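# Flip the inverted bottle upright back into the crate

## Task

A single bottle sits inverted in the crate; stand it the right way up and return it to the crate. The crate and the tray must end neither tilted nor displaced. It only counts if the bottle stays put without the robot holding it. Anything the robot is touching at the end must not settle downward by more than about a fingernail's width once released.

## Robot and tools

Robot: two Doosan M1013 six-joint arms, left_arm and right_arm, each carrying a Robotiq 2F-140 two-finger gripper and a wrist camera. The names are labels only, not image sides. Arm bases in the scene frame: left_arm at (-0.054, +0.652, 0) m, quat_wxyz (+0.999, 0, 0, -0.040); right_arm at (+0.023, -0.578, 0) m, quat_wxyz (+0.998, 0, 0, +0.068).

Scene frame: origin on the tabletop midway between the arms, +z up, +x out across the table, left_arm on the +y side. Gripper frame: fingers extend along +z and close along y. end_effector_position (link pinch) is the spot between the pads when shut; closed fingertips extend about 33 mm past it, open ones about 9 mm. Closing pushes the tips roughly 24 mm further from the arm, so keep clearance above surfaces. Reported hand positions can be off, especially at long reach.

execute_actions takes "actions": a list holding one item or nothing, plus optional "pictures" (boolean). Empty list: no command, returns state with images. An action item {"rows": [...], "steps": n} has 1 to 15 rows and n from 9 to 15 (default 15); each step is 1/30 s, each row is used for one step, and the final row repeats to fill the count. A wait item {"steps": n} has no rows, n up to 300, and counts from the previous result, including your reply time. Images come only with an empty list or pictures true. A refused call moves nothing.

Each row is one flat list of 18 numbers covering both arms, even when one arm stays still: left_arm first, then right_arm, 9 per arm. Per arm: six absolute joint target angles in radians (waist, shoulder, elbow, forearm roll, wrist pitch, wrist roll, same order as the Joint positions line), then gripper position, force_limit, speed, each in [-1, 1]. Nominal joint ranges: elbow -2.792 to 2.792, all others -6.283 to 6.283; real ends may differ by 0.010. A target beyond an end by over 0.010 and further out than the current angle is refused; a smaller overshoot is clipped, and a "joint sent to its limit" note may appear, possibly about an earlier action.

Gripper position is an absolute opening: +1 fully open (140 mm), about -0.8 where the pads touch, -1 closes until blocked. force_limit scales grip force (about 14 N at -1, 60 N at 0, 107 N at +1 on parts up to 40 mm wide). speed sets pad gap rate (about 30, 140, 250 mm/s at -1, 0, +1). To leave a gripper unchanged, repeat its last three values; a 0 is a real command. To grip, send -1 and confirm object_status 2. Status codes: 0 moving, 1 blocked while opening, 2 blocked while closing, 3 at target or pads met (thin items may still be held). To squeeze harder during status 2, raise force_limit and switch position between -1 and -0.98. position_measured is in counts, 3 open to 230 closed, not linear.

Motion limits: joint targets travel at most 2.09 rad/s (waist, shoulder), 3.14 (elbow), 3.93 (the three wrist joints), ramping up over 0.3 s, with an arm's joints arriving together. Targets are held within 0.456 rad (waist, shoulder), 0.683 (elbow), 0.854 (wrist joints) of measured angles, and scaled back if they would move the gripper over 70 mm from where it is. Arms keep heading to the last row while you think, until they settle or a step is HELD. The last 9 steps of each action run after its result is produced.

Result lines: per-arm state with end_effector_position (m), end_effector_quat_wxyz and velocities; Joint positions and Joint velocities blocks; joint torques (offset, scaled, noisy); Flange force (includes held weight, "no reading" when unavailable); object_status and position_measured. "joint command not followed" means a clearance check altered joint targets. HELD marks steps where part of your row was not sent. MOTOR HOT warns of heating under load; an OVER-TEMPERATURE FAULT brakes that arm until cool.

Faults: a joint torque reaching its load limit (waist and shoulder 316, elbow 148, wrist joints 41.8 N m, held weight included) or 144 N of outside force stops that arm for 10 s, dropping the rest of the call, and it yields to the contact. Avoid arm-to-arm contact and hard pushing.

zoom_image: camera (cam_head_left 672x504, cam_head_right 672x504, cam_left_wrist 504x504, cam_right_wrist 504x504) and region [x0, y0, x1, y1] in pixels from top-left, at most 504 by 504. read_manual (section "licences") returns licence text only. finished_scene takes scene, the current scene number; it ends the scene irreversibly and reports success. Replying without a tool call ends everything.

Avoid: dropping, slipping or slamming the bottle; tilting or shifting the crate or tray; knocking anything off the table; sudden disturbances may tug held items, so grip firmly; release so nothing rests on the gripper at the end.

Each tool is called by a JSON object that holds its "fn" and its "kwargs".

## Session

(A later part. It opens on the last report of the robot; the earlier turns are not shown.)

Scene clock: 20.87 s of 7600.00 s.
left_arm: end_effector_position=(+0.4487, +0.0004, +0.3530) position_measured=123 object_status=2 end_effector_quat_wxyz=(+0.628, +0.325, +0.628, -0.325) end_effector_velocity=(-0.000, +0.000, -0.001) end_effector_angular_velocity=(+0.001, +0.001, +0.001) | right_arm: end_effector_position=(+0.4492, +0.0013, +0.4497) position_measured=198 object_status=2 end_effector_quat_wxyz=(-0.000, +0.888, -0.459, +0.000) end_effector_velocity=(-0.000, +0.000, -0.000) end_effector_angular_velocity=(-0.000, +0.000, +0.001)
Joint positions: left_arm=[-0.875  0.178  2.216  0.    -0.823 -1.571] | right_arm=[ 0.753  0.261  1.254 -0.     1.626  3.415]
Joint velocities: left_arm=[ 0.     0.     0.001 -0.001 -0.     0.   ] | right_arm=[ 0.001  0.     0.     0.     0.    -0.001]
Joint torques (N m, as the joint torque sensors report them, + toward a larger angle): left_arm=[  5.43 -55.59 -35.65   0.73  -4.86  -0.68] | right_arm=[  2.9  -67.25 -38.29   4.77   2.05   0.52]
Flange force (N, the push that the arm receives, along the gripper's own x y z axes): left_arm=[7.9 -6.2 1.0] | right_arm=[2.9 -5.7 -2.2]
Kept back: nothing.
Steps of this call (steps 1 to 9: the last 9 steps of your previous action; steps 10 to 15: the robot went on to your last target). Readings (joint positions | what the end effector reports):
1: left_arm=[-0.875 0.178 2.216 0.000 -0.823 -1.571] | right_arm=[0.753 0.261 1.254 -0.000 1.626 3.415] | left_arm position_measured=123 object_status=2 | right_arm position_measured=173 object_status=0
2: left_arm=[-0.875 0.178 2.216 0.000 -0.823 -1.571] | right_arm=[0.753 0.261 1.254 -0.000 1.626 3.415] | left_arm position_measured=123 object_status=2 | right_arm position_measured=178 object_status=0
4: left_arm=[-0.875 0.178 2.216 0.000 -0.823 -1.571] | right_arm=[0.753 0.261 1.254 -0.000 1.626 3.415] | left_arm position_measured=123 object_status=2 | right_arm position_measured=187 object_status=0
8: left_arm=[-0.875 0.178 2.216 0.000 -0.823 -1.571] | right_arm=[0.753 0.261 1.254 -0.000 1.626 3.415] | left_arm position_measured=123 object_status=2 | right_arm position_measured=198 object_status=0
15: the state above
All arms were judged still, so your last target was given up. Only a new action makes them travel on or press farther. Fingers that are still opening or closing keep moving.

{"fn": "execute_actions", "kwargs": {"actions": [{"rows": [[-0.875,0.1778,2.2156,0,-0.8226,-1.5708,0.6,0.5,0, 0.7532,0.2615,1.2541,0,1.626,3.4146,-1,0.7,-0.5],[-0.875,0.1778,2.2156,0,-0.8226,-1.5708,0.6,0.5,0, 0.7532,0.2615,1.2541,0,1.626,3.4146,-1,0.7,-0.5],[-0.875,0.1778,2.2156,0,-0.8226,-1.5708,0.6,0.5,0, 0.7532,0.2615,1.2541,0,1.626,3.4146,-1,0.7,-0.5],[-0.875,0.1778,2.2156,0,-0.8226,-1.5708,0.6,0.5,0, 0.7532,0.2615,1.2541,0,1.626,3.4146,-1,0.7,-0.5],[-0.875,0.1778,2.2156,0,-0.8226,-1.5708,0.6,0.5,0, 0.7532,0.2615,1.2541,0,1.626,3.4146,-1,0.7,-0.5],[-0.875,0.1778,2.2156,0,-0.8226,-1.5708,0.6,0.5,0, 0.7532,0.2615,1.2541,0,1.626,3.4146,-1,0.7,-0.5],[-0.875,-0.06,2.485,0,-0.854,-1.5708,0.6,0.5,0, 0.7532,0.2615,1.2541,0,1.626,3.4146,-1,0.7,-0.5]], "steps": 15}]}}

{"fn": "execute_actions", "kwargs": {"actions": [{"steps": 13}]}}

{"fn": "execute_actions", "kwargs": {"actions": [{"rows": [[-0.875,-0.06,2.485,0,-0.854,-1.5708,0.6,0.5,0, 0.5045,0.4367,1.1374,0,1.5675,3.872,-1,0.7,-0.5]], "steps": 15}]}}

{"fn": "execute_actions", "kwargs": {"actions": [{"steps": 27}], "pictures": true}}

Scene clock: 21.77 s of 7600.00 s.
left_arm: end_effector_position=(+0.4488, +0.0004, +0.3532) position_measured=89 object_status=0 end_effector_quat_wxyz=(+0.628, +0.325, +0.628, -0.325) end_effector_velocity=(-0.000, +0.000, -0.001) end_effector_angular_velocity=(+0.001, -0.000, -0.000) | right_arm: end_effector_position=(+0.4490, +0.0012, +0.4497) position_measured=198 object_status=2 end_effector_quat_wxyz=(+0.000, +0.888, -0.459, -0.000) end_effector_velocity=(-0.000, -0.001, -0.001) end_effector_angular_velocity=(-0.002, +0.002, -0.001)
Joint positions: left_arm=[-0.875  0.178  2.215 -0.    -0.823 -1.571] | right_arm=[ 0.753  0.261  1.254 -0.     1.626  3.415]
Joint velocities: left_arm=[ 0.     0.     0.001  0.    -0.001  0.   ] | right_arm=[-0.     0.     0.002 -0.     0.     0.   ]
Joint torques (N m, as the joint torque sensors report them, + toward a larger angle): left_arm=[  0.43 -49.08 -29.62   2.89  -2.39   0.12] | right_arm=[  3.17 -73.65 -44.6    4.74  -0.32   0.5 ]
Flange force (N, the push that the arm receives, along the gripper's own x y z axes): left_arm=[-0.8 -0.3 1.7] | right_arm=[4.0 -3.2 4.6]
Steps of this call (steps 1 to 21: nothing new was sent; steps 22 to 27: the first 6 steps of this action). Readings (joint positions | what the end effector reports):
22: left_arm=[-0.875 0.178 2.216 -0.000 -0.823 -1.571] | right_arm=[0.753 0.261 1.254 -0.000 1.626 3.415] | left_arm position_measured=123 object_status=0 | right_arm position_measured=198 object_status=2
23: left_arm=[-0.875 0.178 2.216 -0.000 -0.823 -1.571] | right_arm=[0.753 0.261 1.254 -0.000 1.626 3.415] | left_arm position_measured=123 object_status=0 | right_arm position_measured=198 object_status=2
25: left_arm=[-0.875 0.178 2.215 -0.000 -0.823 -1.571] | right_arm=[0.753 0.261 1.254 -0.000 1.626 3.415] | left_arm position_measured=104 object_status=0 | right_arm position_measured=198 object_status=2
27: the state above

Scene clock: 22.20 s of 7600.00 s.
left_arm: end_effector_position=(+0.3664, +0.1168, +0.3519) position_measured=53 object_status=3 end_effector_quat_wxyz=(+0.628, +0.325, +0.628, -0.325) end_effector_velocity=(-0.153, +0.217, -0.027) end_effector_angular_velocity=(-0.000, -0.001, +0.001) | right_arm: end_effector_position=(+0.4490, +0.0012, +0.4497) position_measured=198 object_status=2 end_effector_quat_wxyz=(+0.000, +0.888, -0.459, -0.000) end_effector_velocity=(-0.000, +0.001, +0.000) end_effector_angular_velocity=(+0.001, -0.000, -0.000)
Joint positions: left_arm=[-0.875 -0.034  2.456 -0.    -0.851 -1.571] | right_arm=[ 0.753  0.261  1.254 -0.     1.626  3.415]
Joint velocities: left_arm=[ 0.001 -0.395  0.445  0.    -0.051  0.001] | right_arm=[ 0.001 -0.    -0.     0.    -0.001  0.001]
Joint torques (N m, as the joint torque sensors report them, + toward a larger angle): left_arm=[ -1.62 -11.96 -35.85   3.64  -2.2    0.1 ] | right_arm=[  0.78 -70.8  -44.76   4.44   0.01   0.57]
Flange force (N, the push that the arm receives, along the gripper's own x y z axes): left_arm=[-2.0 -6.7 0.8] | right_arm=[2.6 2.5 5.7]
Kept back: nothing.
Steps of this call (steps 1 to 9: the last 9 steps of your previous action; steps 10 to 13: the robot went on to your last target). Readings (joint positions | what the end effector reports):
1: left_arm=[-0.875 0.178 2.216 -0.000 -0.823 -1.571] | right_arm=[0.753 0.261 1.254 -0.000 1.626 3.415] | left_arm position_measured=82 object_status=0 | right_arm position_measured=198 object_status=2
2: left_arm=[-0.875 0.174 2.220 -0.000 -0.823 -1.571] | right_arm=[0.753 0.261 1.254 -0.000 1.626 3.415] | left_arm position_measured=74 object_status=0 | right_arm position_measured=198 object_status=2
4: left_arm=[-0.875 0.144 2.253 -0.000 -0.827 -1.571] | right_arm=[0.753 0.261 1.254 -0.000 1.626 3.415] | left_arm position_measured=59 object_status=0 | right_arm position_measured=198 object_status=2
8: left_arm=[-0.875 0.058 2.351 -0.000 -0.838 -1.571] | right_arm=[0.753 0.261 1.254 -0.000 1.626 3.415] | left_arm position_measured=53 object_status=0 | right_arm position_measured=198 object_status=2
13: the state above

Scene clock: 22.40 s of 7600.00 s.
left_arm: end_effector_position=(+0.3568, +0.1304, +0.3499) position_measured=53 object_status=3 end_effector_quat_wxyz=(+0.628, +0.325, +0.628, -0.325) end_effector_velocity=(-0.005, +0.007, -0.000) end_effector_angular_velocity=(-0.001, -0.001, +0.000) | right_arm: end_effector_position=(+0.5057, -0.0076, +0.4324) position_measured=198 object_status=2 end_effector_quat_wxyz=(+0.000, +0.841, -0.541, -0.000) end_effector_velocity=(+0.399, -0.081, -0.114) end_effector_angular_velocity=(+0.007, -0.008, -1.315)
Joint positions: left_arm=[-0.875 -0.059  2.484 -0.    -0.854 -1.571] | right_arm=[0.687 0.309 1.223 0.    1.611 3.537]
Joint velocities: left_arm=[-0.    -0.013  0.014 -0.001 -0.003  0.001] | right_arm=[-0.466  0.322 -0.225 -0.    -0.107  0.849]
Joint torques (N m, as the joint torque sensors report them, + toward a larger angle): left_arm=[ -0.53 -25.13 -30.7    2.87  -2.24  -0.06] | right_arm=[ 12.45 -95.55 -50.33   5.3    0.33   0.25]
Flange force (N, the push that the arm receives, along the gripper's own x y z axes): left_arm=[5.3 1.2 3.4] | right_arm=[7.5 -0.5 6.9]
Steps of this call (steps 1 to 6: the first 6 steps of this action). Readings (joint positions | what the end effector reports):
1: left_arm=[-0.875 -0.045 2.468 -0.000 -0.852 -1.571] | right_arm=[0.753 0.262 1.254 -0.000 1.626 3.415] | left_arm position_measured=53 object_status=3 | right_arm position_measured=198 object_status=2
2: left_arm=[-0.875 -0.052 2.476 -0.000 -0.853 -1.571] | right_arm=[0.750 0.264 1.253 -0.000 1.626 3.422] | left_arm position_measured=53 object_status=3 | right_arm position_measured=198 object_status=2
4: left_arm=[-0.875 -0.057 2.482 -0.000 -0.854 -1.571] | right_arm=[0.722 0.284 1.239 0.000 1.619 3.475] | left_arm position_measured=53 object_status=3 | right_arm position_measured=198 object_status=2
6: the state above

Scene clock: 23.30 s of 7600.00 s.
left_arm: end_effector_position=(+0.3564, +0.1310, +0.3498) position_measured=53 object_status=3 end_effector_quat_wxyz=(+0.628, +0.325, +0.628, -0.325) end_effector_velocity=(+0.000, -0.000, +0.000) end_effector_angular_velocity=(+0.001, -0.002, +0.000) | right_arm: end_effector_position=(+0.6611, -0.0600, +0.3800) position_measured=198 object_status=2 end_effector_quat_wxyz=(-0.000, -0.675, +0.738, +0.000) end_effector_velocity=(-0.000, -0.000, +0.000) end_effector_angular_velocity=(+0.000, -0.001, +0.001)
Joint positions: left_arm=[-0.875 -0.06   2.485  0.    -0.854 -1.571] | right_arm=[0.505 0.437 1.137 0.    1.568 3.872]
Joint velocities: left_arm=[ 0.001  0.    -0.001  0.001  0.     0.002] | right_arm=[ 0.    -0.001  0.    -0.    -0.001 -0.001]
Joint torques (N m, as the joint torque sensors report them, + toward a larger angle): left_arm=[ -0.28 -22.97 -29.48   2.89  -2.16   0.06] | right_arm=[  1.98 -88.58 -44.4    4.47  -0.02   0.48]
Flange force (N, the push that the arm receives, along the gripper's own x y z axes): left_arm=[-0.5 0.8 -0.1] | right_arm=[3.4 -1.0 4.8]
Kept back: nothing.
Steps of this call (steps 1 to 9: the last 9 steps of your previous action; steps 10 to 27: the robot went on to your last target). Readings (joint positions | what the end effector reports):
1: left_arm=[-0.875 -0.059 2.484 -0.000 -0.854 -1.571] | right_arm=[0.671 0.319 1.216 0.000 1.607 3.566] | left_arm position_measured=53 object_status=3 | right_arm position_measured=198 object_status=2
2: left_arm=[-0.875 -0.059 2.484 -0.000 -0.854 -1.571] | right_arm=[0.656 0.330 1.209 0.000 1.603 3.594] | left_arm position_measured=53 object_status=3 | right_arm position_measured=198 object_status=2
4: left_arm=[-0.875 -0.060 2.485 -0.000 -0.854 -1.571] | right_arm=[0.626 0.352 1.194 0.000 1.596 3.650] | left_arm position_measured=53 object_status=3 | right_arm position_measured=198 object_status=2
8: left_arm=[-0.875 -0.060 2.485 -0.000 -0.854 -1.571] | right_arm=[0.565 0.394 1.166 0.000 1.582 3.761] | left_arm position_measured=53 object_status=3 | right_arm position_measured=198 object_status=2
27: the state above

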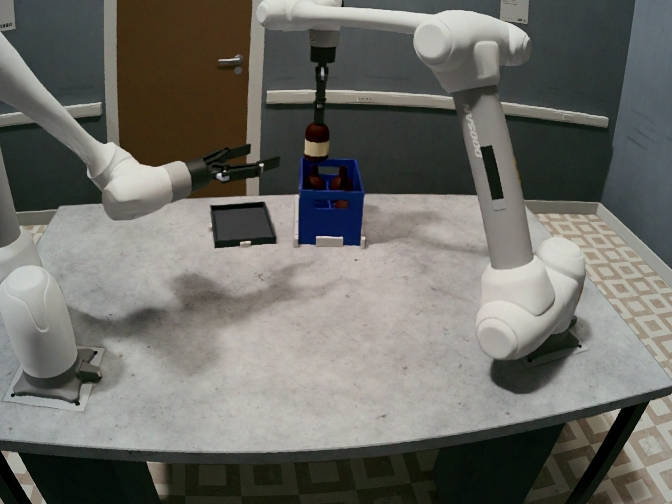

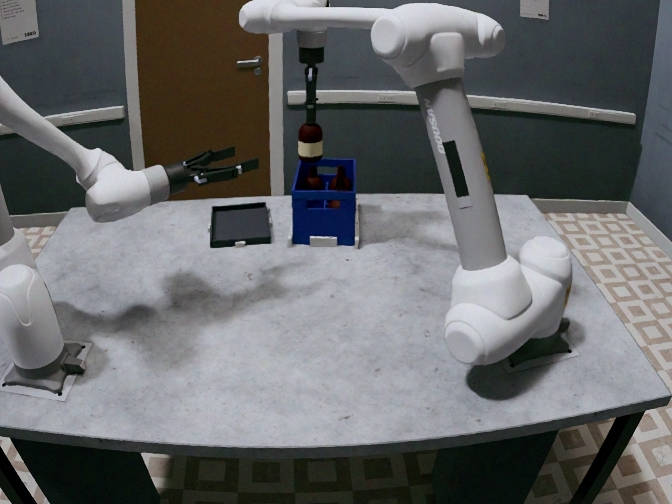

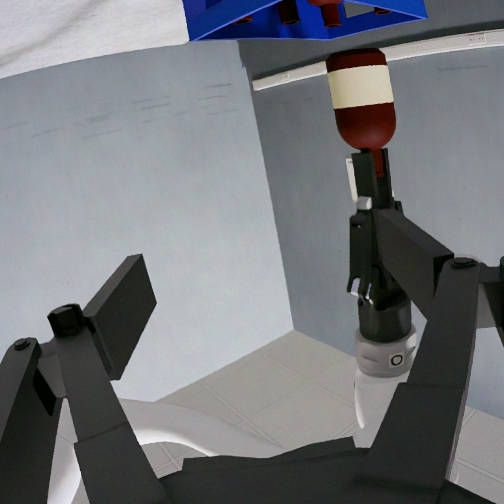

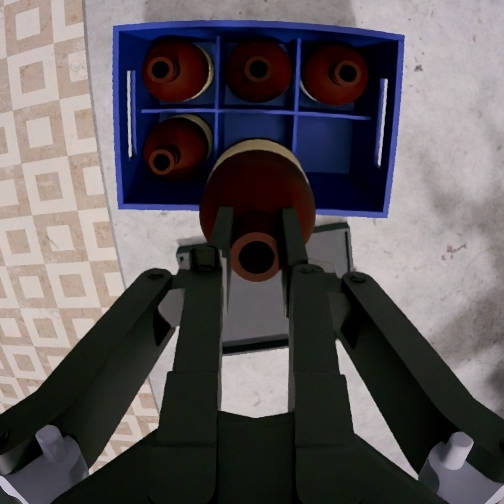

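{"fn": "execute_actions", "kwargs": {"actions": [{"rows": [[-0.875,-0.06,2.485,0,-0.854,-1.5708,0.6,0.5,0, 0.5045,0.4373,1.15,0,1.5543,3.872,-1,0.7,-0.5],[-0.875,-0.06,2.485,0,-0.854,-1.5708,0.6,0.5,0, 0.5045,0.4378,1.1626,0,1.5412,3.872,-1,0.7,-0.5],[-0.875,-0.06,2.485,0,-0.854,-1.5708,0.6,0.5,0, 0.5045,0.4384,1.1753,0,1.528,3.872,-1,0.7,-0.5],[-0.875,-0.06,2.485,0,-0.854,-1.5708,0.6,0.5,0, 0.5045,0.4389,1.1879,0,1.5148,3.872,-1,0.7,-0.5],[-0.875,-0.06,2.485,0,-0.854,-1.5708,0.6,0.5,0, 0.5045,0.4389,1.1879,0,1.5148,3.872,-1,0.7,-0.5],[-0.875,-0.06,2.485,0,-0.854,-1.5708,0.6,0.5,0, 0.5045,0.4395,1.2005,0,1.5017,3.872,-1,0.7,-0.5],[-0.875,-0.06,2.485,0,-0.854,-1.5708,0.6,0.5,0, 0.5045,0.4395,1.2005,0,1.5017,3.872,-1,0.7,-0.5],[-0.875,-0.06,2.485,0,-0.854,-1.5708,0.6,0.5,0, 0.5045,0.44,1.2131,0,1.4885,3.872,-1,0.7,-0.5],[-0.875,-0.06,2.485,0,-0.854,-1.5708,0.6,0.5,0, 0.5045,0.44,1.2131,0,1.4885,3.872,-1,0.7,-0.5],[-0.875,-0.06,2.485,0,-0.854,-1.5708,0.6,0.5,0, 0.5045,0.4416,1.2243,0,1.4757,3.872,-1,0.7,-0.5],[-0.875,-0.06,2.485,0,-0.854,-1.5708,0.6,0.5,0, 0.5045,0.4416,1.2243,0,1.4757,3.872,-1,0.7,-0.5],[-0.875,-0.06,2.485,0,-0.854,-1.5708,0.6,0.5,0, 0.5045,0.4431,1.2356,0,1.4629,3.872,-1,0.7,-0.5]], "steps": 15}]}}

{"fn": "execute_actions", "kwargs": {"actions": [{"steps": 16}], "pictures": true}}

Scene clock: 24.70 s of 7600.00 s.
left_arm: end_effector_position=(+0.3564, +0.1310, +0.3498) position_measured=53 object_status=3 end_effector_quat_wxyz=(+0.628, +0.325, +0.628, -0.325) end_effector_velocity=(+0.000, +0.001, -0.001) end_effector_angular_velocity=(+0.000, +0.001, +0.001) | right_arm: end_effector_position=(+0.6615, -0.0597, +0.3591) position_measured=198 object_status=2 end_effector_quat_wxyz=(+0.000, -0.675, +0.738, +0.000) end_effector_velocity=(-0.002, -0.001, -0.150) end_effector_angular_velocity=(-0.008, +0.011, +0.001)
Joint positions: left_arm=[-0.875 -0.06   2.485  0.    -0.854 -1.571] | right_arm=[0.504 0.438 1.172 0.    1.531 3.872]
Joint velocities: left_arm=[ 0.001  0.     0.001 -0.001 -0.    -0.   ] | right_arm=[ 0.     0.014  0.248  0.    -0.249 -0.001]
Joint torques (N m, as the joint torque sensors report them, + toward a larger angle): left_arm=[  0.07 -22.9  -29.64   2.85  -2.25  -0.06] | right_arm=[  1.74 -94.42 -48.22   4.73   0.21   0.57]
Flange force (N, the push that the arm receives, along the gripper's own x y z axes): left_arm=[-0.8 -0.4 -0.6] | right_arm=[3.3 -0.8 6.9]
Steps of this call (steps 1 to 15: the robot went on to your last target; steps 16 to 36: nothing new was sent; steps 37 to 42: the first 6 steps of this action). Readings (joint positions | what the end effector reports):
37: left_arm=[-0.875 -0.060 2.485 0.000 -0.854 -1.571] | right_arm=[0.504 0.437 1.137 0.000 1.567 3.872] | left_arm position_measured=53 object_status=3 | right_arm position_measured=198 object_status=2
38: left_arm=[-0.875 -0.060 2.485 0.000 -0.854 -1.571] | right_arm=[0.504 0.437 1.140 0.000 1.564 3.872] | left_arm position_measured=53 object_status=3 | right_arm position_measured=198 object_status=2
40: left_arm=[-0.875 -0.060 2.485 0.000 -0.854 -1.571] | right_arm=[0.504 0.437 1.154 0.000 1.550 3.872] | left_arm position_measured=53 object_status=3 | right_arm position_measured=198 object_status=2
42: the state above

Scene clock: 25.23 s of 7600.00 s.
left_arm: end_effector_position=(+0.3564, +0.1310, +0.3498) position_measured=53 object_status=3 end_effector_quat_wxyz=(+0.628, +0.325, +0.628, -0.325) end_effector_velocity=(+0.000, -0.000, -0.001) end_effector_angular_velocity=(+0.001, +0.001, +0.000) | right_arm: end_effector_position=(+0.6614, -0.0598, +0.3201) position_measured=198 object_status=2 end_effector_quat_wxyz=(+0.000, -0.675, +0.738, +0.000) end_effector_velocity=(+0.000, +0.000, -0.002) end_effector_angular_velocity=(+0.001, +0.000, -0.000)
Joint positions: left_arm=[-0.875 -0.06   2.485  0.    -0.854 -1.571] | right_arm=[0.504 0.443 1.235 0.    1.463 3.872]
Joint velocities: left_arm=[ 0.     0.001 -0.     0.     0.001  0.   ] | right_arm=[-0.     0.001  0.002  0.001 -0.003  0.   ]
Joint torques (N m, as the joint torque sensors report them, + toward a larger angle): left_arm=[  0.07 -22.1  -29.48   2.82  -2.3    0.08] | right_arm=[  1.49 -89.09 -44.1    4.36  -0.16   0.65]
Flange force (N, the push that the arm receives, along the gripper's own x y z axes): left_arm=[-2.7 -0.1 -1.8] | right_arm=[2.6 -1.1 3.9]
Kept back: nothing.
Steps of this call (steps 1 to 9: the last 9 steps of your previous action; steps 10 to 16: the robot went on to your last target). Readings (joint positions | what the end effector reports):
1: left_arm=[-0.875 -0.060 2.485 0.000 -0.854 -1.571] | right_arm=[0.504 0.439 1.180 0.000 1.522 3.872] | left_arm position_measured=53 object_status=3 | right_arm position_measured=198 object_status=2
2: left_arm=[-0.875 -0.060 2.485 0.000 -0.854 -1.571] | right_arm=[0.504 0.439 1.188 0.000 1.515 3.872] | left_arm position_measured=53 object_status=3 | right_arm position_measured=198 object_status=2
4: left_arm=[-0.875 -0.060 2.485 0.000 -0.854 -1.571] | right_arm=[0.504 0.440 1.202 0.000 1.500 3.872] | left_arm position_measured=53 object_status=3 | right_arm position_measured=198 object_status=2
8: left_arm=[-0.875 -0.060 2.485 0.000 -0.854 -1.571] | right_arm=[0.504 0.442 1.226 0.000 1.474 3.872] | left_arm position_measured=53 object_status=3 | right_arm position_measured=198 object_status=2
16: the state above

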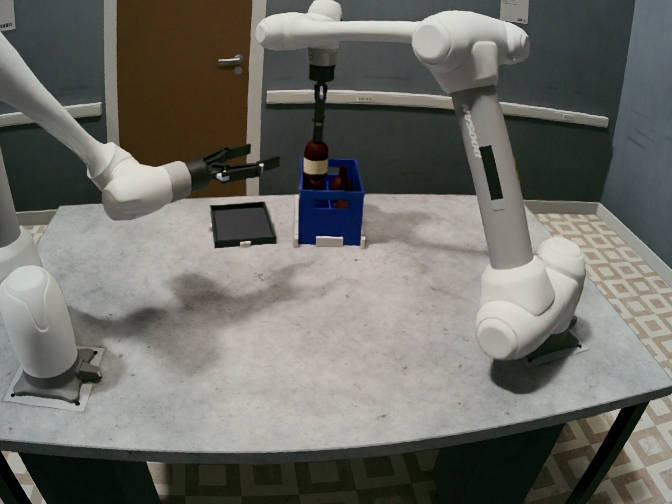

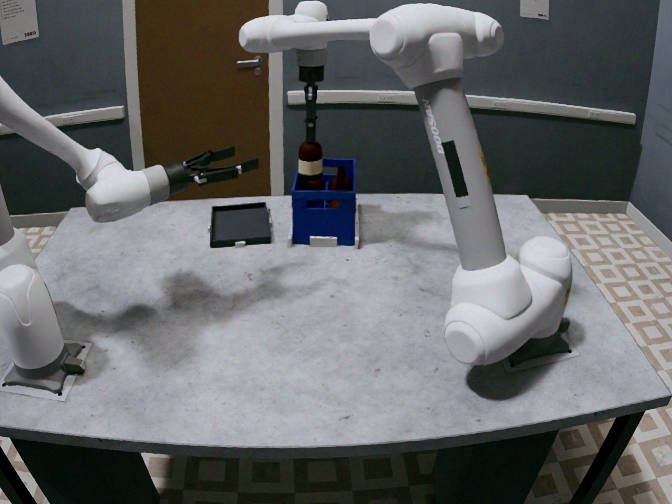

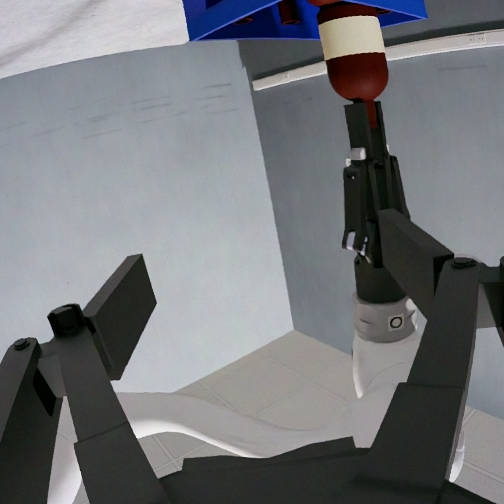

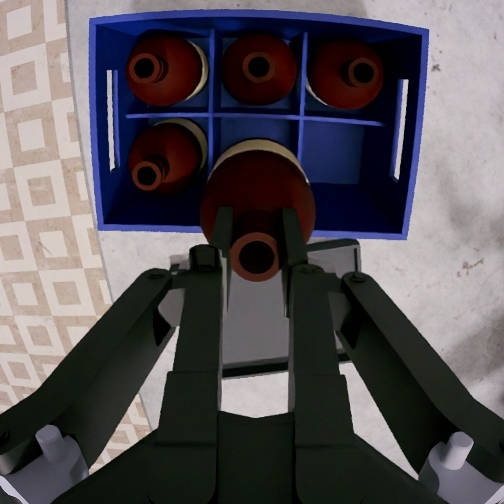

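Past the rim cleanly. Continue to 0.22.

{"fn": "execute_actions", "kwargs": {"actions": [{"rows": [[-0.875,-0.06,2.485,0,-0.854,-1.5708,0.6,0.5,0, 0.5045,0.4447,1.2468,0,1.4502,3.872,-1,0.7,-0.5],[-0.875,-0.06,2.485,0,-0.854,-1.5708,0.6,0.5,0, 0.5045,0.4462,1.258,0,1.4374,3.872,-1,0.7,-0.5],[-0.875,-0.06,2.485,0,-0.854,-1.5708,0.6,0.5,0, 0.5045,0.4478,1.2693,0,1.4246,3.872,-1,0.7,-0.5],[-0.875,-0.06,2.485,0,-0.854,-1.5708,0.6,0.5,0, 0.5045,0.4493,1.2805,0,1.4118,3.872,-1,0.7,-0.5],[-0.875,-0.06,2.485,0,-0.854,-1.5708,0.6,0.5,0, 0.5045,0.4518,1.2896,0,1.4003,3.872,-1,0.7,-0.5],[-0.875,-0.06,2.485,0,-0.854,-1.5708,0.6,0.5,0, 0.5045,0.4543,1.2986,0,1.3887,3.872,-1,0.7,-0.5],[-0.875,-0.06,2.485,0,-0.854,-1.5708,0.6,0.5,0, 0.5045,0.4568,1.3077,0,1.3772,3.872,-1,0.7,-0.5],[-0.875,-0.06,2.485,0,-0.854,-1.5708,0.6,0.5,0, 0.5045,0.4593,1.3167,0,1.3656,3.872,-1,0.7,-0.5],[-0.875,-0.06,2.485,0,-0.854,-1.5708,0.6,0.5,0, 0.5045,0.4618,1.3258,0,1.3541,3.872,-1,0.7,-0.5],[-0.875,-0.06,2.485,0,-0.854,-1.5708,0.6,0.5,0, 0.5045,0.4642,1.3349,0,1.3425,3.872,-1,0.7,-0.5],[-0.875,-0.06,2.485,0,-0.854,-1.5708,0.6,0.5,0, 0.5045,0.4667,1.3439,0,1.331,3.872,-1,0.7,-0.5],[-0.875,-0.06,2.485,0,-0.854,-1.5708,0.6,0.5,0, 0.5045,0.4692,1.353,0,1.3194,3.872,-1,0.7,-0.5],[-0.875,-0.06,2.485,0,-0.854,-1.5708,0.6,0.5,0, 0.5045,0.4717,1.362,0,1.3079,3.872,-1,0.7,-0.5],[-0.875,-0.06,2.485,0,-0.854,-1.5708,0.6,0.5,0, 0.5045,0.4742,1.3711,0,1.2963,3.872,-1,0.7,-0.5]], "steps": 15}]}}

{"fn": "execute_actions", "kwargs": {"actions": [{"steps": 18}], "pictures": true}}

Scene clock: 26.70 s of 7600.00 s.
left_arm: end_effector_position=(+0.3564, +0.1310, +0.3498) position_measured=53 object_status=3 end_effector_quat_wxyz=(+0.628, +0.325, +0.628, -0.325) end_effector_velocity=(+0.000, -0.000, +0.001) end_effector_angular_velocity=(-0.001, +0.000, -0.000) | right_arm: end_effector_position=(+0.6614, -0.0598, +0.2978) position_measured=198 object_status=2 end_effector_quat_wxyz=(-0.000, -0.675, +0.738, +0.000) end_effector_velocity=(+0.001, +0.000, -0.190) end_effector_angular_velocity=(-0.001, +0.002, -0.000)
Joint positions: left_arm=[-0.875 -0.06   2.485  0.    -0.854 -1.571] | right_arm=[0.504 0.448 1.268 0.    1.425 3.872]
Joint velocities: left_arm=[-0.    -0.    -0.001 -0.     0.    -0.001] | right_arm=[-0.     0.049  0.271  0.    -0.317 -0.   ]
Joint torques (N m, as the joint torque sensors report them, + toward a larger angle): left_arm=[  0.23 -23.37 -29.65   2.85  -2.27   0.09] | right_arm=[  0.26 -82.89 -42.12   4.12  -0.06   0.53]
Flange force (N, the push that the arm receives, along the gripper's own x y z axes): left_arm=[-0.1 -0.5 0.2] | right_arm=[4.5 2.6 3.7]
Steps of this call (steps 1 to 15: the robot went on to your last target; steps 16 to 38: nothing new was sent; steps 39 to 44: the first 6 steps of this action). Readings (joint positions | what the end effector reports):
39: left_arm=[-0.875 -0.060 2.485 0.000 -0.854 -1.571] | right_arm=[0.504 0.443 1.236 0.000 1.463 3.872] | left_arm position_measured=53 object_status=3 | right_arm position_measured=198 object_status=2
40: left_arm=[-0.875 -0.060 2.485 0.000 -0.854 -1.571] | right_arm=[0.504 0.443 1.238 0.000 1.459 3.872] | left_arm position_measured=53 object_status=3 | right_arm position_measured=198 object_status=2
42: left_arm=[-0.875 -0.060 2.485 0.000 -0.854 -1.571] | right_arm=[0.504 0.445 1.251 0.000 1.445 3.872] | left_arm position_measured=53 object_status=3 | right_arm position_measured=198 object_status=2
44: the state above

Scene clock: 27.30 s of 7600.00 s.
left_arm: end_effector_position=(+0.3564, +0.1310, +0.3498) position_measured=53 object_status=3 end_effector_quat_wxyz=(+0.628, +0.325, +0.628, -0.325) end_effector_velocity=(+0.000, +0.000, +0.000) end_effector_angular_velocity=(-0.001, +0.000, +0.001) | right_arm: end_effector_position=(+0.6611, -0.0600, +0.2203) position_measured=198 object_status=2 end_effector_quat_wxyz=(+0.000, -0.675, +0.738, -0.000) end_effector_velocity=(+0.000, -0.000, -0.003) end_effector_angular_velocity=(+0.000, +0.000, +0.000)
Joint positions: left_arm=[-0.875 -0.06   2.485  0.    -0.854 -1.571] | right_arm=[0.504 0.474 1.371 0.    1.297 3.872]
Joint velocities: left_arm=[ 0.    -0.     0.    -0.001 -0.001 -0.   ] | right_arm=[-0.     0.001  0.004  0.    -0.005 -0.001]
Joint torques (N m, as the joint torque sensors report them, + toward a larger angle): left_arm=[  0.44 -22.68 -29.72   2.74  -2.3    0.08] | right_arm=[  1.27 -88.17 -42.24   4.29   0.26   0.53]
Flange force (N, the push that the arm receives, along the gripper's own x y z axes): left_arm=[-1.4 -0.8 -1.3] | right_arm=[4.4 1.4 3.0]
Kept back: nothing.
Steps of this call (steps 1 to 9: the last 9 steps of your previous action; steps 10 to 18: the robot went on to your last target). Readings (joint positions | what the end effector reports):
1: left_arm=[-0.875 -0.060 2.485 0.000 -0.854 -1.571] | right_arm=[0.504 0.450 1.278 0.000 1.414 3.872] | left_arm position_measured=53 object_status=3 | right_arm position_measured=198 object_status=2
2: left_arm=[-0.875 -0.060 2.485 0.000 -0.854 -1.571] | right_arm=[0.504 0.452 1.287 0.000 1.403 3.872] | left_arm position_measured=53 object_status=3 | right_arm position_measured=198 object_status=2
4: left_arm=[-0.875 -0.060 2.485 0.000 -0.854 -1.571] | right_arm=[0.504 0.456 1.305 0.000 1.380 3.872] | left_arm position_measured=53 object_status=3 | right_arm position_measured=198 object_status=2
8: left_arm=[-0.875 -0.060 2.485 0.000 -0.854 -1.571] | right_arm=[0.504 0.466 1.341 0.000 1.334 3.872] | left_arm position_measured=53 object_status=3 | right_arm position_measured=198 object_status=2
18: the state above

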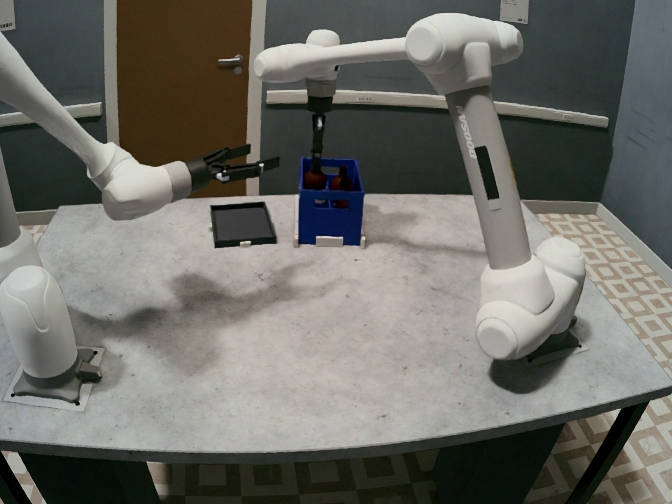

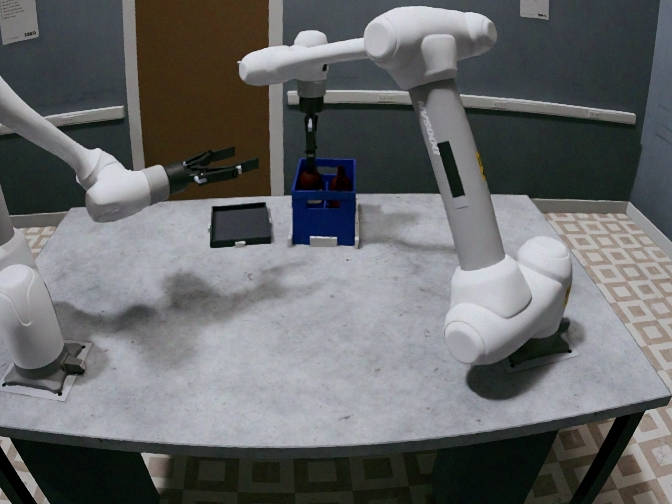

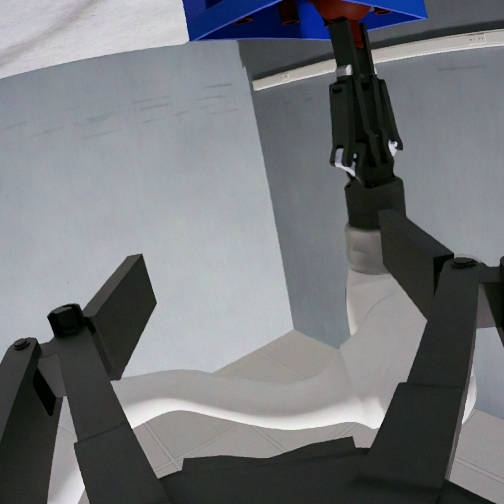

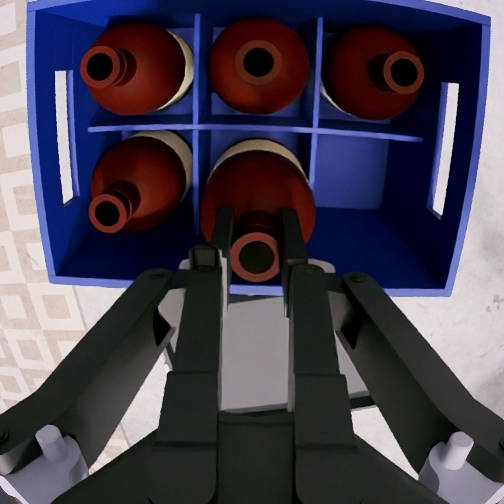

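{"fn": "execute_actions", "kwargs": {"actions": [{"rows": [[-0.875,-0.06,2.485,0,-0.854,-1.5708,0.6,0.5,0, 0.5045,0.4766,1.3768,0,1.2882,3.872,-1,0.7,-0.5],[-0.875,-0.06,2.485,0,-0.854,-1.5708,0.6,0.5,0, 0.5045,0.479,1.3824,0,1.2802,3.872,-1,0.7,-0.5],[-0.875,-0.06,2.485,0,-0.854,-1.5708,0.6,0.5,0, 0.5045,0.4815,1.388,0,1.2721,3.872,-1,0.7,-0.5],[-0.875,-0.06,2.485,0,-0.854,-1.5708,0.6,0.5,0, 0.5045,0.4839,1.3937,0,1.264,3.872,-1,0.7,-0.5],[-0.875,-0.06,2.485,0,-0.854,-1.5708,0.6,0.5,0, 0.5045,0.4863,1.3994,0,1.256,3.872,-1,0.7,-0.5],[-0.875,-0.06,2.485,0,-0.854,-1.5708,0.6,0.5,0, 0.5045,0.4887,1.405,0,1.2479,3.872,-1,0.7,-0.5],[-0.875,-0.06,2.485,0,-0.854,-1.5708,0.6,0.5,0, 0.5045,0.4915,1.4102,0,1.2399,3.872,-1,0.7,-0.5],[-0.875,-0.06,2.485,0,-0.854,-1.5708,0.6,0.5,0, 0.5045,0.4943,1.4154,0,1.232,3.872,-1,0.7,-0.5],[-0.875,-0.06,2.485,0,-0.854,-1.5708,0.6,0.5,0, 0.5045,0.497,1.4206,0,1.224,3.872,-1,0.7,-0.5],[-0.875,-0.06,2.485,0,-0.854,-1.5708,0.6,0.5,0, 0.5045,0.497,1.4206,0,1.224,3.872,-1,0.7,-0.5],[-0.875,-0.06,2.485,0,-0.854,-1.5708,0.6,0.5,0, 0.5045,0.4998,1.4257,0,1.216,3.872,-1,0.7,-0.5],[-0.875,-0.06,2.485,0,-0.854,-1.5708,0.6,0.5,0, 0.5045,0.4998,1.4257,0,1.216,3.872,-1,0.7,-0.5],[-0.875,-0.06,2.485,0,-0.854,-1.5708,0.6,0.5,0, 0.5045,0.5015,1.4288,0,1.2113,3.872,-1,0.7,-0.5]], "steps": 15}]}}

{"fn": "execute_actions", "kwargs": {"actions": [{"steps": 18}]}}

Scene clock: 28.57 s of 7600.00 s.
left_arm: end_effector_position=(+0.3564, +0.1310, +0.3498) position_measured=53 object_status=3 end_effector_quat_wxyz=(+0.628, +0.325, +0.628, -0.325) end_effector_velocity=(+0.000, -0.000, +0.001) end_effector_angular_velocity=(-0.003, +0.000, +0.001) | right_arm: end_effector_position=(+0.6612, -0.0599, +0.2045) position_measured=198 object_status=2 end_effector_quat_wxyz=(-0.000, -0.675, +0.738, +0.000) end_effector_velocity=(-0.000, -0.000, -0.131) end_effector_angular_velocity=(-0.000, +0.002, -0.001)
Joint positions: left_arm=[-0.875 -0.06   2.485  0.    -0.854 -1.571] | right_arm=[0.504 0.482 1.389 0.    1.271 3.872]
Joint velocities: left_arm=[-0.     0.    -0.001 -0.002 -0.001 -0.001] | right_arm=[-0.001  0.064  0.148  0.001 -0.209 -0.   ]
Joint torques (N m, as the joint torque sensors report them, + toward a larger angle): left_arm=[ -0.37 -23.17 -29.67   2.88  -2.4    0.06] | right_arm=[  1.74 -86.99 -41.34   4.08   0.23   0.45]
Flange force (N, the push that the arm receives, along the gripper's own x y z axes): left_arm=[-0.9 1.1 -0.2] | right_arm=[5.0 1.0 4.2]
Steps of this call (steps 1 to 15: the robot went on to your last target; steps 16 to 32: nothing new was sent; steps 33 to 38: the first 6 steps of this action). Readings (joint positions | what the end effector reports):
33: left_arm=[-0.875 -0.060 2.485 0.000 -0.854 -1.571] | right_arm=[0.504 0.474 1.371 0.000 1.296 3.872] | left_arm position_measured=53 object_status=3 | right_arm position_measured=198 object_status=2
34: left_arm=[-0.875 -0.060 2.485 0.000 -0.854 -1.571] | right_arm=[0.504 0.475 1.373 0.000 1.294 3.872] | left_arm position_measured=53 object_status=3 | right_arm position_measured=198 object_status=2
36: left_arm=[-0.875 -0.060 2.485 0.000 -0.854 -1.571] | right_arm=[0.504 0.478 1.379 0.000 1.285 3.872] | left_arm position_measured=53 object_status=3 | right_arm position_measured=198 object_status=2
38: the state above

Scene clock: 29.17 s of 7600.00 s.
left_arm: end_effector_position=(+0.3564, +0.1310, +0.3498) position_measured=53 object_status=3 end_effector_quat_wxyz=(+0.628, +0.325, +0.628, -0.325) end_effector_velocity=(-0.000, -0.001, -0.000) end_effector_angular_velocity=(+0.000, +0.000, -0.001) | right_arm: end_effector_position=(+0.6612, -0.0599, +0.1670) position_measured=198 object_status=2 end_effector_quat_wxyz=(+0.000, -0.675, +0.738, +0.000) end_effector_velocity=(+0.000, -0.000, -0.000) end_effector_angular_velocity=(-0.000, -0.000, -0.002)
Joint positions: left_arm=[-0.875 -0.06   2.485  0.    -0.854 -1.571] | right_arm=[0.504 0.501 1.429 0.    1.211 3.872]
Joint velocities: left_arm=[-0.001  0.    -0.001  0.     0.001 -0.   ] | right_arm=[-0.001  0.     0.    -0.    -0.001  0.001]
Joint torques (N m, as the joint torque sensors report them, + toward a larger angle): left_arm=[  0.23 -23.17 -29.21   2.76  -2.37   0.1 ] | right_arm=[  0.79 -92.52 -42.03   4.2   -0.02   0.49]
Flange force (N, the push that the arm receives, along the gripper's own x y z axes): left_arm=[-1.1 -0.2 0.3] | right_arm=[2.2 0.1 5.0]
Kept back: nothing.
Steps of this call (steps 1 to 9: the last 9 steps of your previous action; steps 10 to 18: the robot went on to your last target). Readings (joint positions | what the end effector reports):
1: left_arm=[-0.875 -0.060 2.485 0.000 -0.854 -1.571] | right_arm=[0.504 0.484 1.394 0.000 1.264 3.872] | left_arm position_measured=53 object_status=3 | right_arm position_measured=198 object_status=2
2: left_arm=[-0.875 -0.060 2.485 0.000 -0.854 -1.571] | right_arm=[0.504 0.486 1.399 0.000 1.257 3.872] | left_arm position_measured=53 object_status=3 | right_arm position_measured=198 object_status=2
4: left_arm=[-0.875 -0.060 2.485 0.000 -0.854 -1.571] | right_arm=[0.504 0.491 1.409 0.000 1.241 3.872] | left_arm position_measured=53 object_status=3 | right_arm position_measured=198 object_status=2
8: left_arm=[-0.875 -0.060 2.485 0.000 -0.854 -1.571] | right_arm=[0.504 0.498 1.423 0.000 1.220 3.872] | left_arm position_measured=53 object_status=3 | right_arm position_measured=198 object_status=2
18: the state above

{"fn": "execute_actions", "kwargs": {"actions": [{"rows": [[-0.875,-0.06,2.485,0,-0.854,-1.5708,0.6,0.5,0, 0.5045,0.5032,1.432,0,1.2065,3.872,-1,0.7,-0.5]], "steps": 12}]}}

{"fn": "execute_actions", "kwargs": {"actions": [{"steps": 12}]}}

Scene clock: 29.57 s of 7600.00 s.
left_arm: end_effector_position=(+0.3564, +0.1310, +0.3498) position_measured=53 object_status=3 end_effector_quat_wxyz=(+0.628, +0.325, +0.628, -0.325) end_effector_velocity=(-0.000, +0.000, -0.001) end_effector_angular_velocity=(+0.001, -0.000, -0.001) | right_arm: end_effector_position=(+0.6611, -0.0600, +0.1653) position_measured=198 object_status=2 end_effector_quat_wxyz=(-0.000, -0.675, +0.738, +0.000) end_effector_velocity=(-0.001, -0.001, -0.022) end_effector_angular_velocity=(-0.004, +0.005, +0.000)
Joint positions: left_arm=[-0.875 -0.06   2.485  0.    -0.854 -1.571] | right_arm=[0.504 0.502 1.431 0.    1.209 3.872]
Joint velocities: left_arm=[ 0.     0.     0.     0.002  0.    -0.001] | right_arm=[-0.     0.013  0.022 -0.    -0.029 -0.   ]
Joint torques (N m, as the joint torque sensors report them, + toward a larger angle): left_arm=[  0.04 -22.83 -29.48   2.69  -2.32  -0.05] | right_arm=[  1.08 -94.62 -43.66   4.24   0.15   0.66]
Flange force (N, the push that the arm receives, along the gripper's own x y z axes): left_arm=[-1.4 0.3 -0.6] | right_arm=[3.9 1.2 5.7]
Steps of this call (steps 1 to 9: the robot went on to your last target; steps 10 to 12: the first 3 steps of this action). Readings (joint positions | what the end effector reports):
10: left_arm=[-0.875 -0.060 2.485 0.000 -0.854 -1.571] | right_arm=[0.504 0.502 1.429 0.000 1.211 3.872] | left_arm position_measured=53 object_status=3 | right_arm position_measured=198 object_status=2
11: left_arm=[-0.875 -0.060 2.485 0.000 -0.854 -1.571] | right_arm=[0.504 0.502 1.430 0.000 1.210 3.872] | left_arm position_measured=53 object_status=3 | right_arm position_measured=198 object_status=2
12: the state above

Scene clock: 29.97 s of 7600.00 s.
left_arm: end_effector_position=(+0.3564, +0.1310, +0.3498) position_measured=53 object_status=3 end_effector_quat_wxyz=(+0.628, +0.325, +0.628, -0.325) end_effector_velocity=(+0.000, +0.000, +0.000) end_effector_angular_velocity=(-0.000, -0.000, +0.001) | right_arm: end_effector_position=(+0.6611, -0.0600, +0.1639) position_measured=198 object_status=2 end_effector_quat_wxyz=(-0.000, -0.675, +0.738, +0.000) end_effector_velocity=(+0.000, +0.000, -0.000) end_effector_angular_velocity=(-0.000, -0.000, +0.000)
Joint positions: left_arm=[-0.875 -0.06   2.485  0.    -0.854 -1.571] | right_arm=[0.504 0.503 1.432 0.    1.207 3.872]
Joint velocities: left_arm=[ 0.001 -0.    -0.    -0.001  0.     0.   ] | right_arm=[ 0.     0.001 -0.001 -0.    -0.001  0.   ]
Joint torques (N m, as the joint torque sensors report them, + toward a larger angle): left_arm=[  0.64 -24.14 -29.44   2.79  -2.4   -0.02] | right_arm=[  1.44 -92.1  -41.23   4.13   0.22   0.67]
Flange force (N, the push that the arm receives, along the gripper's own x y z axes): left_arm=[0.7 -1.5 1.3] | right_arm=[2.0 -1.5 5.2]
Kept back: nothing.
Steps of this call (steps 1 to 9: the last 9 steps of your previous action; steps 10 to 12: the robot went on to your last target). Readings (joint positions | what the end effector reports):
1: left_arm=[-0.875 -0.060 2.485 0.000 -0.854 -1.571] | right_arm=[0.504 0.503 1.431 0.000 1.208 3.872] | left_arm position_measured=53 object_status=3 | right_arm position_measured=198 object_status=2
2: left_arm=[-0.875 -0.060 2.485 0.000 -0.854 -1.571] | right_arm=[0.504 0.503 1.431 0.000 1.207 3.872] | left_arm position_measured=53 object_status=3 | right_arm position_measured=198 object_status=2
4: left_arm=[-0.875 -0.060 2.485 0.000 -0.854 -1.571] | right_arm=[0.504 0.503 1.432 0.000 1.207 3.872] | left_arm position_measured=53 object_status=3 | right_arm position_measured=198 object_status=2
8: left_arm=[-0.875 -0.060 2.485 0.000 -0.854 -1.571] | right_arm=[0.504 0.503 1.432 0.000 1.207 3.872] | left_arm position_measured=53 object_status=3 | right_arm position_measured=198 object_status=2
12: the state above

{"fn": "execute_actions", "kwargs": {"actions": [{"rows": [[-0.875,-0.06,2.485,0,-0.854,-1.5708,0.6,0.5,0, 0.5045,0.5046,1.4346,0,1.2025,3.872,-1,0.7,-0.5]], "steps": 12}]}}

{"fn": "execute_actions", "kwargs": {"actions": [{"steps": 12}]}}

Scene clock: 30.40 s of 7600.00 s.
left_arm: end_effector_position=(+0.3564, +0.1310, +0.3498) position_measured=53 object_status=3 end_effector_quat_wxyz=(+0.628, +0.325, +0.628, -0.325) end_effector_velocity=(+0.001, +0.000, +0.000) end_effector_angular_velocity=(-0.002, +0.002, +0.001) | right_arm: end_effector_position=(+0.6612, -0.0599, +0.1628) position_measured=198 object_status=2 end_effector_quat_wxyz=(+0.000, -0.675, +0.738, -0.000) end_effector_velocity=(+0.002, +0.001, -0.005) end_effector_angular_velocity=(+0.009, -0.012, -0.000)
Joint positions: left_arm=[-0.875 -0.06   2.485  0.    -0.854 -1.571] | right_arm=[0.504 0.504 1.433 0.    1.204 3.872]
Joint velocities: left_arm=[ 0.     0.    -0.    -0.002 -0.    -0.002] | right_arm=[-0.    -0.001  0.01   0.    -0.025 -0.   ]
Joint torques (N m, as the joint torque sensors report them, + toward a larger angle): left_arm=[  0.06 -23.13 -28.88   2.78  -2.27   0.04] | right_arm=[  2.76 -79.93 -32.6    3.56  -0.33   0.59]
Flange force (N, the push that the arm receives, along the gripper's own x y z axes): left_arm=[-1.1 0.2 0.9] | right_arm=[4.6 0.1 -17.2]
Steps of this call (steps 1 to 10: the robot went on to your last target; steps 11 to 13: the first 3 steps of this action). Readings (joint positions | what the end effector reports):
11: left_arm=[-0.875 -0.060 2.485 0.000 -0.854 -1.571] | right_arm=[0.504 0.503 1.432 0.000 1.206 3.872] | left_arm position_measured=53 object_status=3 | right_arm position_measured=198 object_status=2
12: left_arm=[-0.875 -0.060 2.485 0.000 -0.854 -1.571] | right_arm=[0.504 0.504 1.433 0.000 1.205 3.872] | left_arm position_measured=53 object_status=3 | right_arm position_measured=198 object_status=2
13: the state above

Scene clock: 30.80 s of 7600.00 s.
left_arm: end_effector_position=(+0.3564, +0.1310, +0.3498) position_measured=53 object_status=3 end_effector_quat_wxyz=(+0.628, +0.325, +0.628, -0.325) end_effector_velocity=(-0.000, +0.000, -0.001) end_effector_angular_velocity=(+0.001, -0.001, -0.000) | right_arm: end_effector_position=(+0.6612, -0.0599, +0.1617) position_measured=198 object_status=2 end_effector_quat_wxyz=(+0.000, -0.675, +0.738, -0.000) end_effector_velocity=(-0.001, -0.001, -0.002) end_effector_angular_velocity=(-0.001, +0.002, -0.001)
Joint positions: left_arm=[-0.875 -0.06   2.485  0.    -0.854 -1.571] | right_arm=[0.504 0.504 1.434 0.    1.203 3.872]
Joint velocities: left_arm=[ 0.     0.001  0.001  0.001 -0.002  0.001] | right_arm=[-0.     0.     0.003  0.    -0.     0.001]
Joint torques (N m, as the joint torque sensors report them, + toward a larger angle): left_arm=[  0.44 -23.76 -29.71   2.89  -2.43   0.11] | right_arm=[ -1.13 -11.85   3.96   3.08  -3.45   0.53]
Flange force (N, the push that the arm receives, along the gripper's own x y z axes): left_arm=[0.7 -1.4 0.5] | right_arm=[7.5 8.9 -93.0]
Kept back: nothing.
Steps of this call (steps 1 to 9: the last 9 steps of your previous action; steps 10 to 12: the robot went on to your last target). Readings (joint positions | what the end effector reports):
1: left_arm=[-0.875 -0.060 2.485 0.000 -0.854 -1.571] | right_arm=[0.504 0.504 1.433 0.000 1.204 3.872] | left_arm position_measured=53 object_status=3 | right_arm position_measured=198 object_status=2
2: left_arm=[-0.875 -0.060 2.485 0.000 -0.854 -1.571] | right_arm=[0.504 0.504 1.434 0.000 1.203 3.872] | left_arm position_measured=53 object_status=3 | right_arm position_measured=198 object_status=2
4: left_arm=[-0.875 -0.060 2.485 0.000 -0.854 -1.571] | right_arm=[0.504 0.504 1.434 0.000 1.203 3.872] | left_arm position_measured=53 object_status=3 | right_arm position_measured=198 object_status=2
8: left_arm=[-0.875 -0.060 2.485 0.000 -0.854 -1.571] | right_arm=[0.504 0.504 1.434 0.000 1.203 3.872] | left_arm position_measured=53 object_status=3 | right_arm position_measured=198 object_status=2
12: the state above

{"fn": "execute_actions", "kwargs": {"actions": [{"rows": [[-0.875,-0.06,2.485,0,-0.854,-1.5708,0.6,0.5,0, 0.5045,0.5036,1.4328,0,1.2053,3.872,-0.3,0.7,0],[-0.875,-0.06,2.485,0,-0.854,-1.5708,0.6,0.5,0, 0.5045,0.5036,1.4328,0,1.2053,3.872,-0.3,0.7,0],[-0.875,-0.06,2.485,0,-0.854,-1.5708,0.6,0.5,0, 0.5045,0.5036,1.4328,0,1.2053,3.872,-0.3,0.7,0],[-0.875,-0.06,2.485,0,-0.854,-1.5708,0.6,0.5,0, 0.5045,0.5036,1.4328,0,1.2053,3.872,-0.3,0.7,0],[-0.875,-0.06,2.485,0,-0.854,-1.5708,0.6,0.5,0, 0.5045,0.5036,1.4328,0,1.2053,3.872,-0.3,0.7,0],[-0.875,-0.06,2.485,0,-0.854,-1.5708,0.6,0.5,0, 0.5045,0.5036,1.4328,0,1.2053,3.872,-0.3,0.7,0],[-0.875,-0.06,2.485,0,-0.854,-1.5708,0.6,0.5,0, 0.5045,0.5036,1.4328,0,1.2053,3.872,-0.3,0.7,0],[-0.875,-0.06,2.485,0,-0.854,-1.5708,0.6,0.5,0, 0.5045,0.4493,1.2805,0,1.4118,3.872,-0.3,0.7,0]], "steps": 15}]}}

{"fn": "execute_actions", "kwargs": {"actions": [{"steps": 25}], "pictures": true}}

Scene clock: 31.80 s of 7600.00 s.
left_arm: end_effector_position=(+0.3564, +0.1310, +0.3498) position_measured=53 object_status=3 end_effector_quat_wxyz=(+0.628, +0.325, +0.628, -0.325) end_effector_velocity=(-0.000, +0.000, -0.000) end_effector_angular_velocity=(-0.001, +0.000, -0.000) | right_arm: end_effector_position=(+0.6606, -0.0603, +0.1614) position_measured=168 object_status=0 end_effector_quat_wxyz=(-0.001, -0.675, +0.738, +0.000) end_effector_velocity=(+0.005, +0.003, +0.019) end_effector_angular_velocity=(+0.011, -0.016, +0.001)
Joint positions: left_arm=[-0.875 -0.06   2.485  0.    -0.854 -1.571] | right_arm=[0.504 0.505 1.435 0.    1.204 3.872]
Joint velocities: left_arm=[ 0.    -0.001  0.001  0.    -0.002 -0.001] | right_arm=[-0.    -0.011 -0.018 -0.001  0.01  -0.   ]
Joint torques (N m, as the joint torque sensors report them, + toward a larger angle): left_arm=[  0.44 -23.19 -29.6    2.77  -2.37   0.06] | right_arm=[  0.05 -92.26 -42.11   4.15   0.38   0.54]
Flange force (N, the push that the arm receives, along the gripper's own x y z axes): left_arm=[-0.9 -0.8 -0.2] | right_arm=[3.8 2.7 1.9]
Steps of this call (steps 1 to 15: the robot went on to your last target; steps 16 to 24: nothing new was sent; steps 25 to 30: the first 6 steps of this action). Readings (joint positions | what the end effector reports):
25: left_arm=[-0.875 -0.060 2.485 0.000 -0.854 -1.571] | right_arm=[0.504 0.505 1.435 0.000 1.202 3.872] | left_arm position_measured=53 object_status=3 | right_arm position_measured=198 object_status=0
26: left_arm=[-0.875 -0.060 2.485 0.000 -0.854 -1.571] | right_arm=[0.504 0.505 1.435 0.000 1.202 3.872] | left_arm position_measured=53 object_status=3 | right_arm position_measured=198 object_status=0
28: left_arm=[-0.875 -0.060 2.485 0.000 -0.854 -1.571] | right_arm=[0.504 0.505 1.435 0.000 1.203 3.872] | left_arm position_measured=53 object_status=3 | right_arm position_measured=180 object_status=0
30: the state above

Scene clock: 32.63 s of 7600.00 s.
left_arm: end_effector_position=(+0.3564, +0.1310, +0.3498) position_measured=53 object_status=3 end_effector_quat_wxyz=(+0.628, +0.325, +0.628, -0.325) end_effector_velocity=(-0.000, -0.000, -0.000) end_effector_angular_velocity=(+0.000, +0.002, -0.000) | right_arm: end_effector_position=(+0.6611, -0.0600, +0.2899) position_measured=167 object_status=3 end_effector_quat_wxyz=(-0.000, -0.675, +0.738, -0.000) end_effector_velocity=(-0.000, -0.000, -0.000) end_effector_angular_velocity=(-0.002, +0.001, +0.000)
Joint positions: left_arm=[-0.875 -0.06   2.485  0.    -0.854 -1.571] | right_arm=[ 0.504  0.449  1.281 -0.     1.412  3.872]
Joint velocities: left_arm=[-0.001  0.001 -0.    -0.001  0.001 -0.001] | right_arm=[ 0.     0.    -0.    -0.001  0.001  0.   ]
Joint torques (N m, as the joint torque sensors report them, + toward a larger angle): left_arm=[  0.35 -23.44 -29.6    2.92  -2.24   0.13] | right_arm=[  1.47 -86.48 -42.89   4.4    0.09   0.63]
Flange force (N, the push that the arm receives, along the gripper's own x y z axes): left_arm=[0.0 -1.1 0.6] | right_arm=[4.3 1.2 2.8]
Kept back: nothing.
Steps of this call (steps 1 to 9: the last 9 steps of your previous action; steps 10 to 25: the robot went on to your last target). Readings (joint positions | what the end effector reports):
1: left_arm=[-0.875 -0.060 2.485 0.000 -0.854 -1.571] | right_arm=[0.504 0.504 1.434 0.000 1.205 3.872] | left_arm position_measured=53 object_status=3 | right_arm position_measured=167 object_status=0
2: left_arm=[-0.875 -0.060 2.485 0.000 -0.854 -1.571] | right_arm=[0.504 0.504 1.434 0.000 1.205 3.872] | left_arm position_measured=53 object_status=3 | right_arm position_measured=167 object_status=0
4: left_arm=[-0.875 -0.060 2.485 0.000 -0.854 -1.571] | right_arm=[0.504 0.497 1.414 -0.000 1.233 3.872] | left_arm position_measured=53 object_status=3 | right_arm position_measured=167 object_status=0
8: left_arm=[-0.875 -0.060 2.485 0.000 -0.854 -1.571] | right_arm=[0.504 0.469 1.337 -0.000 1.335 3.872] | left_arm position_measured=53 object_status=3 | right_arm position_measured=167 object_status=3
25: the state above

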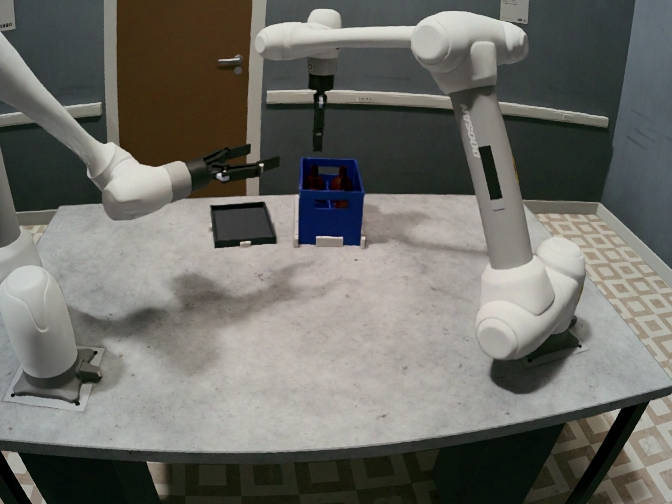

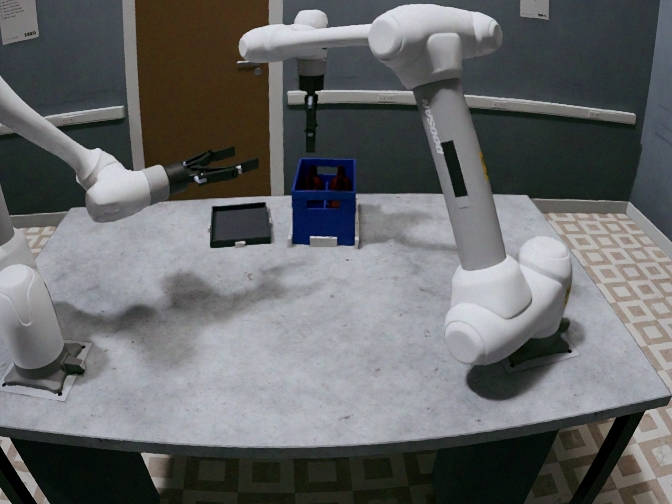

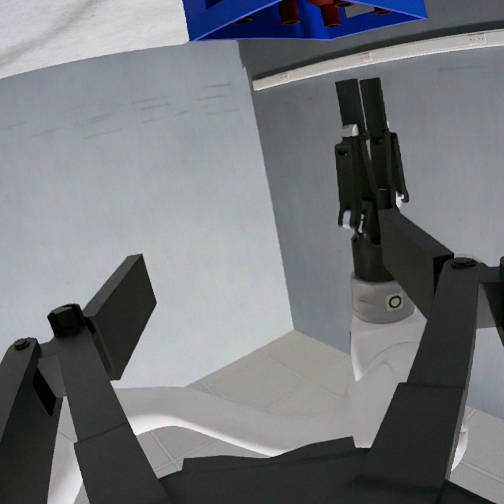

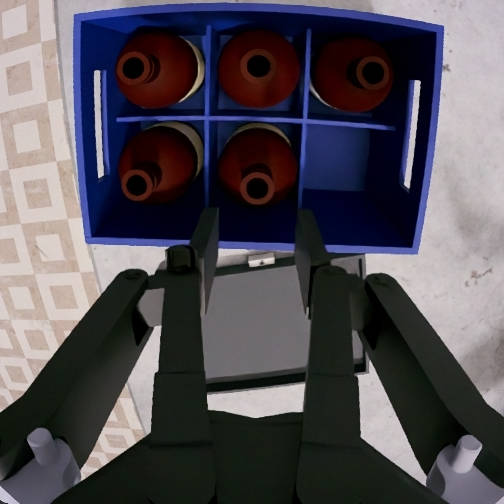

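{"fn": "finished_scene", "kwargs": {"scene": 2}}

The scene is finished: the task was done.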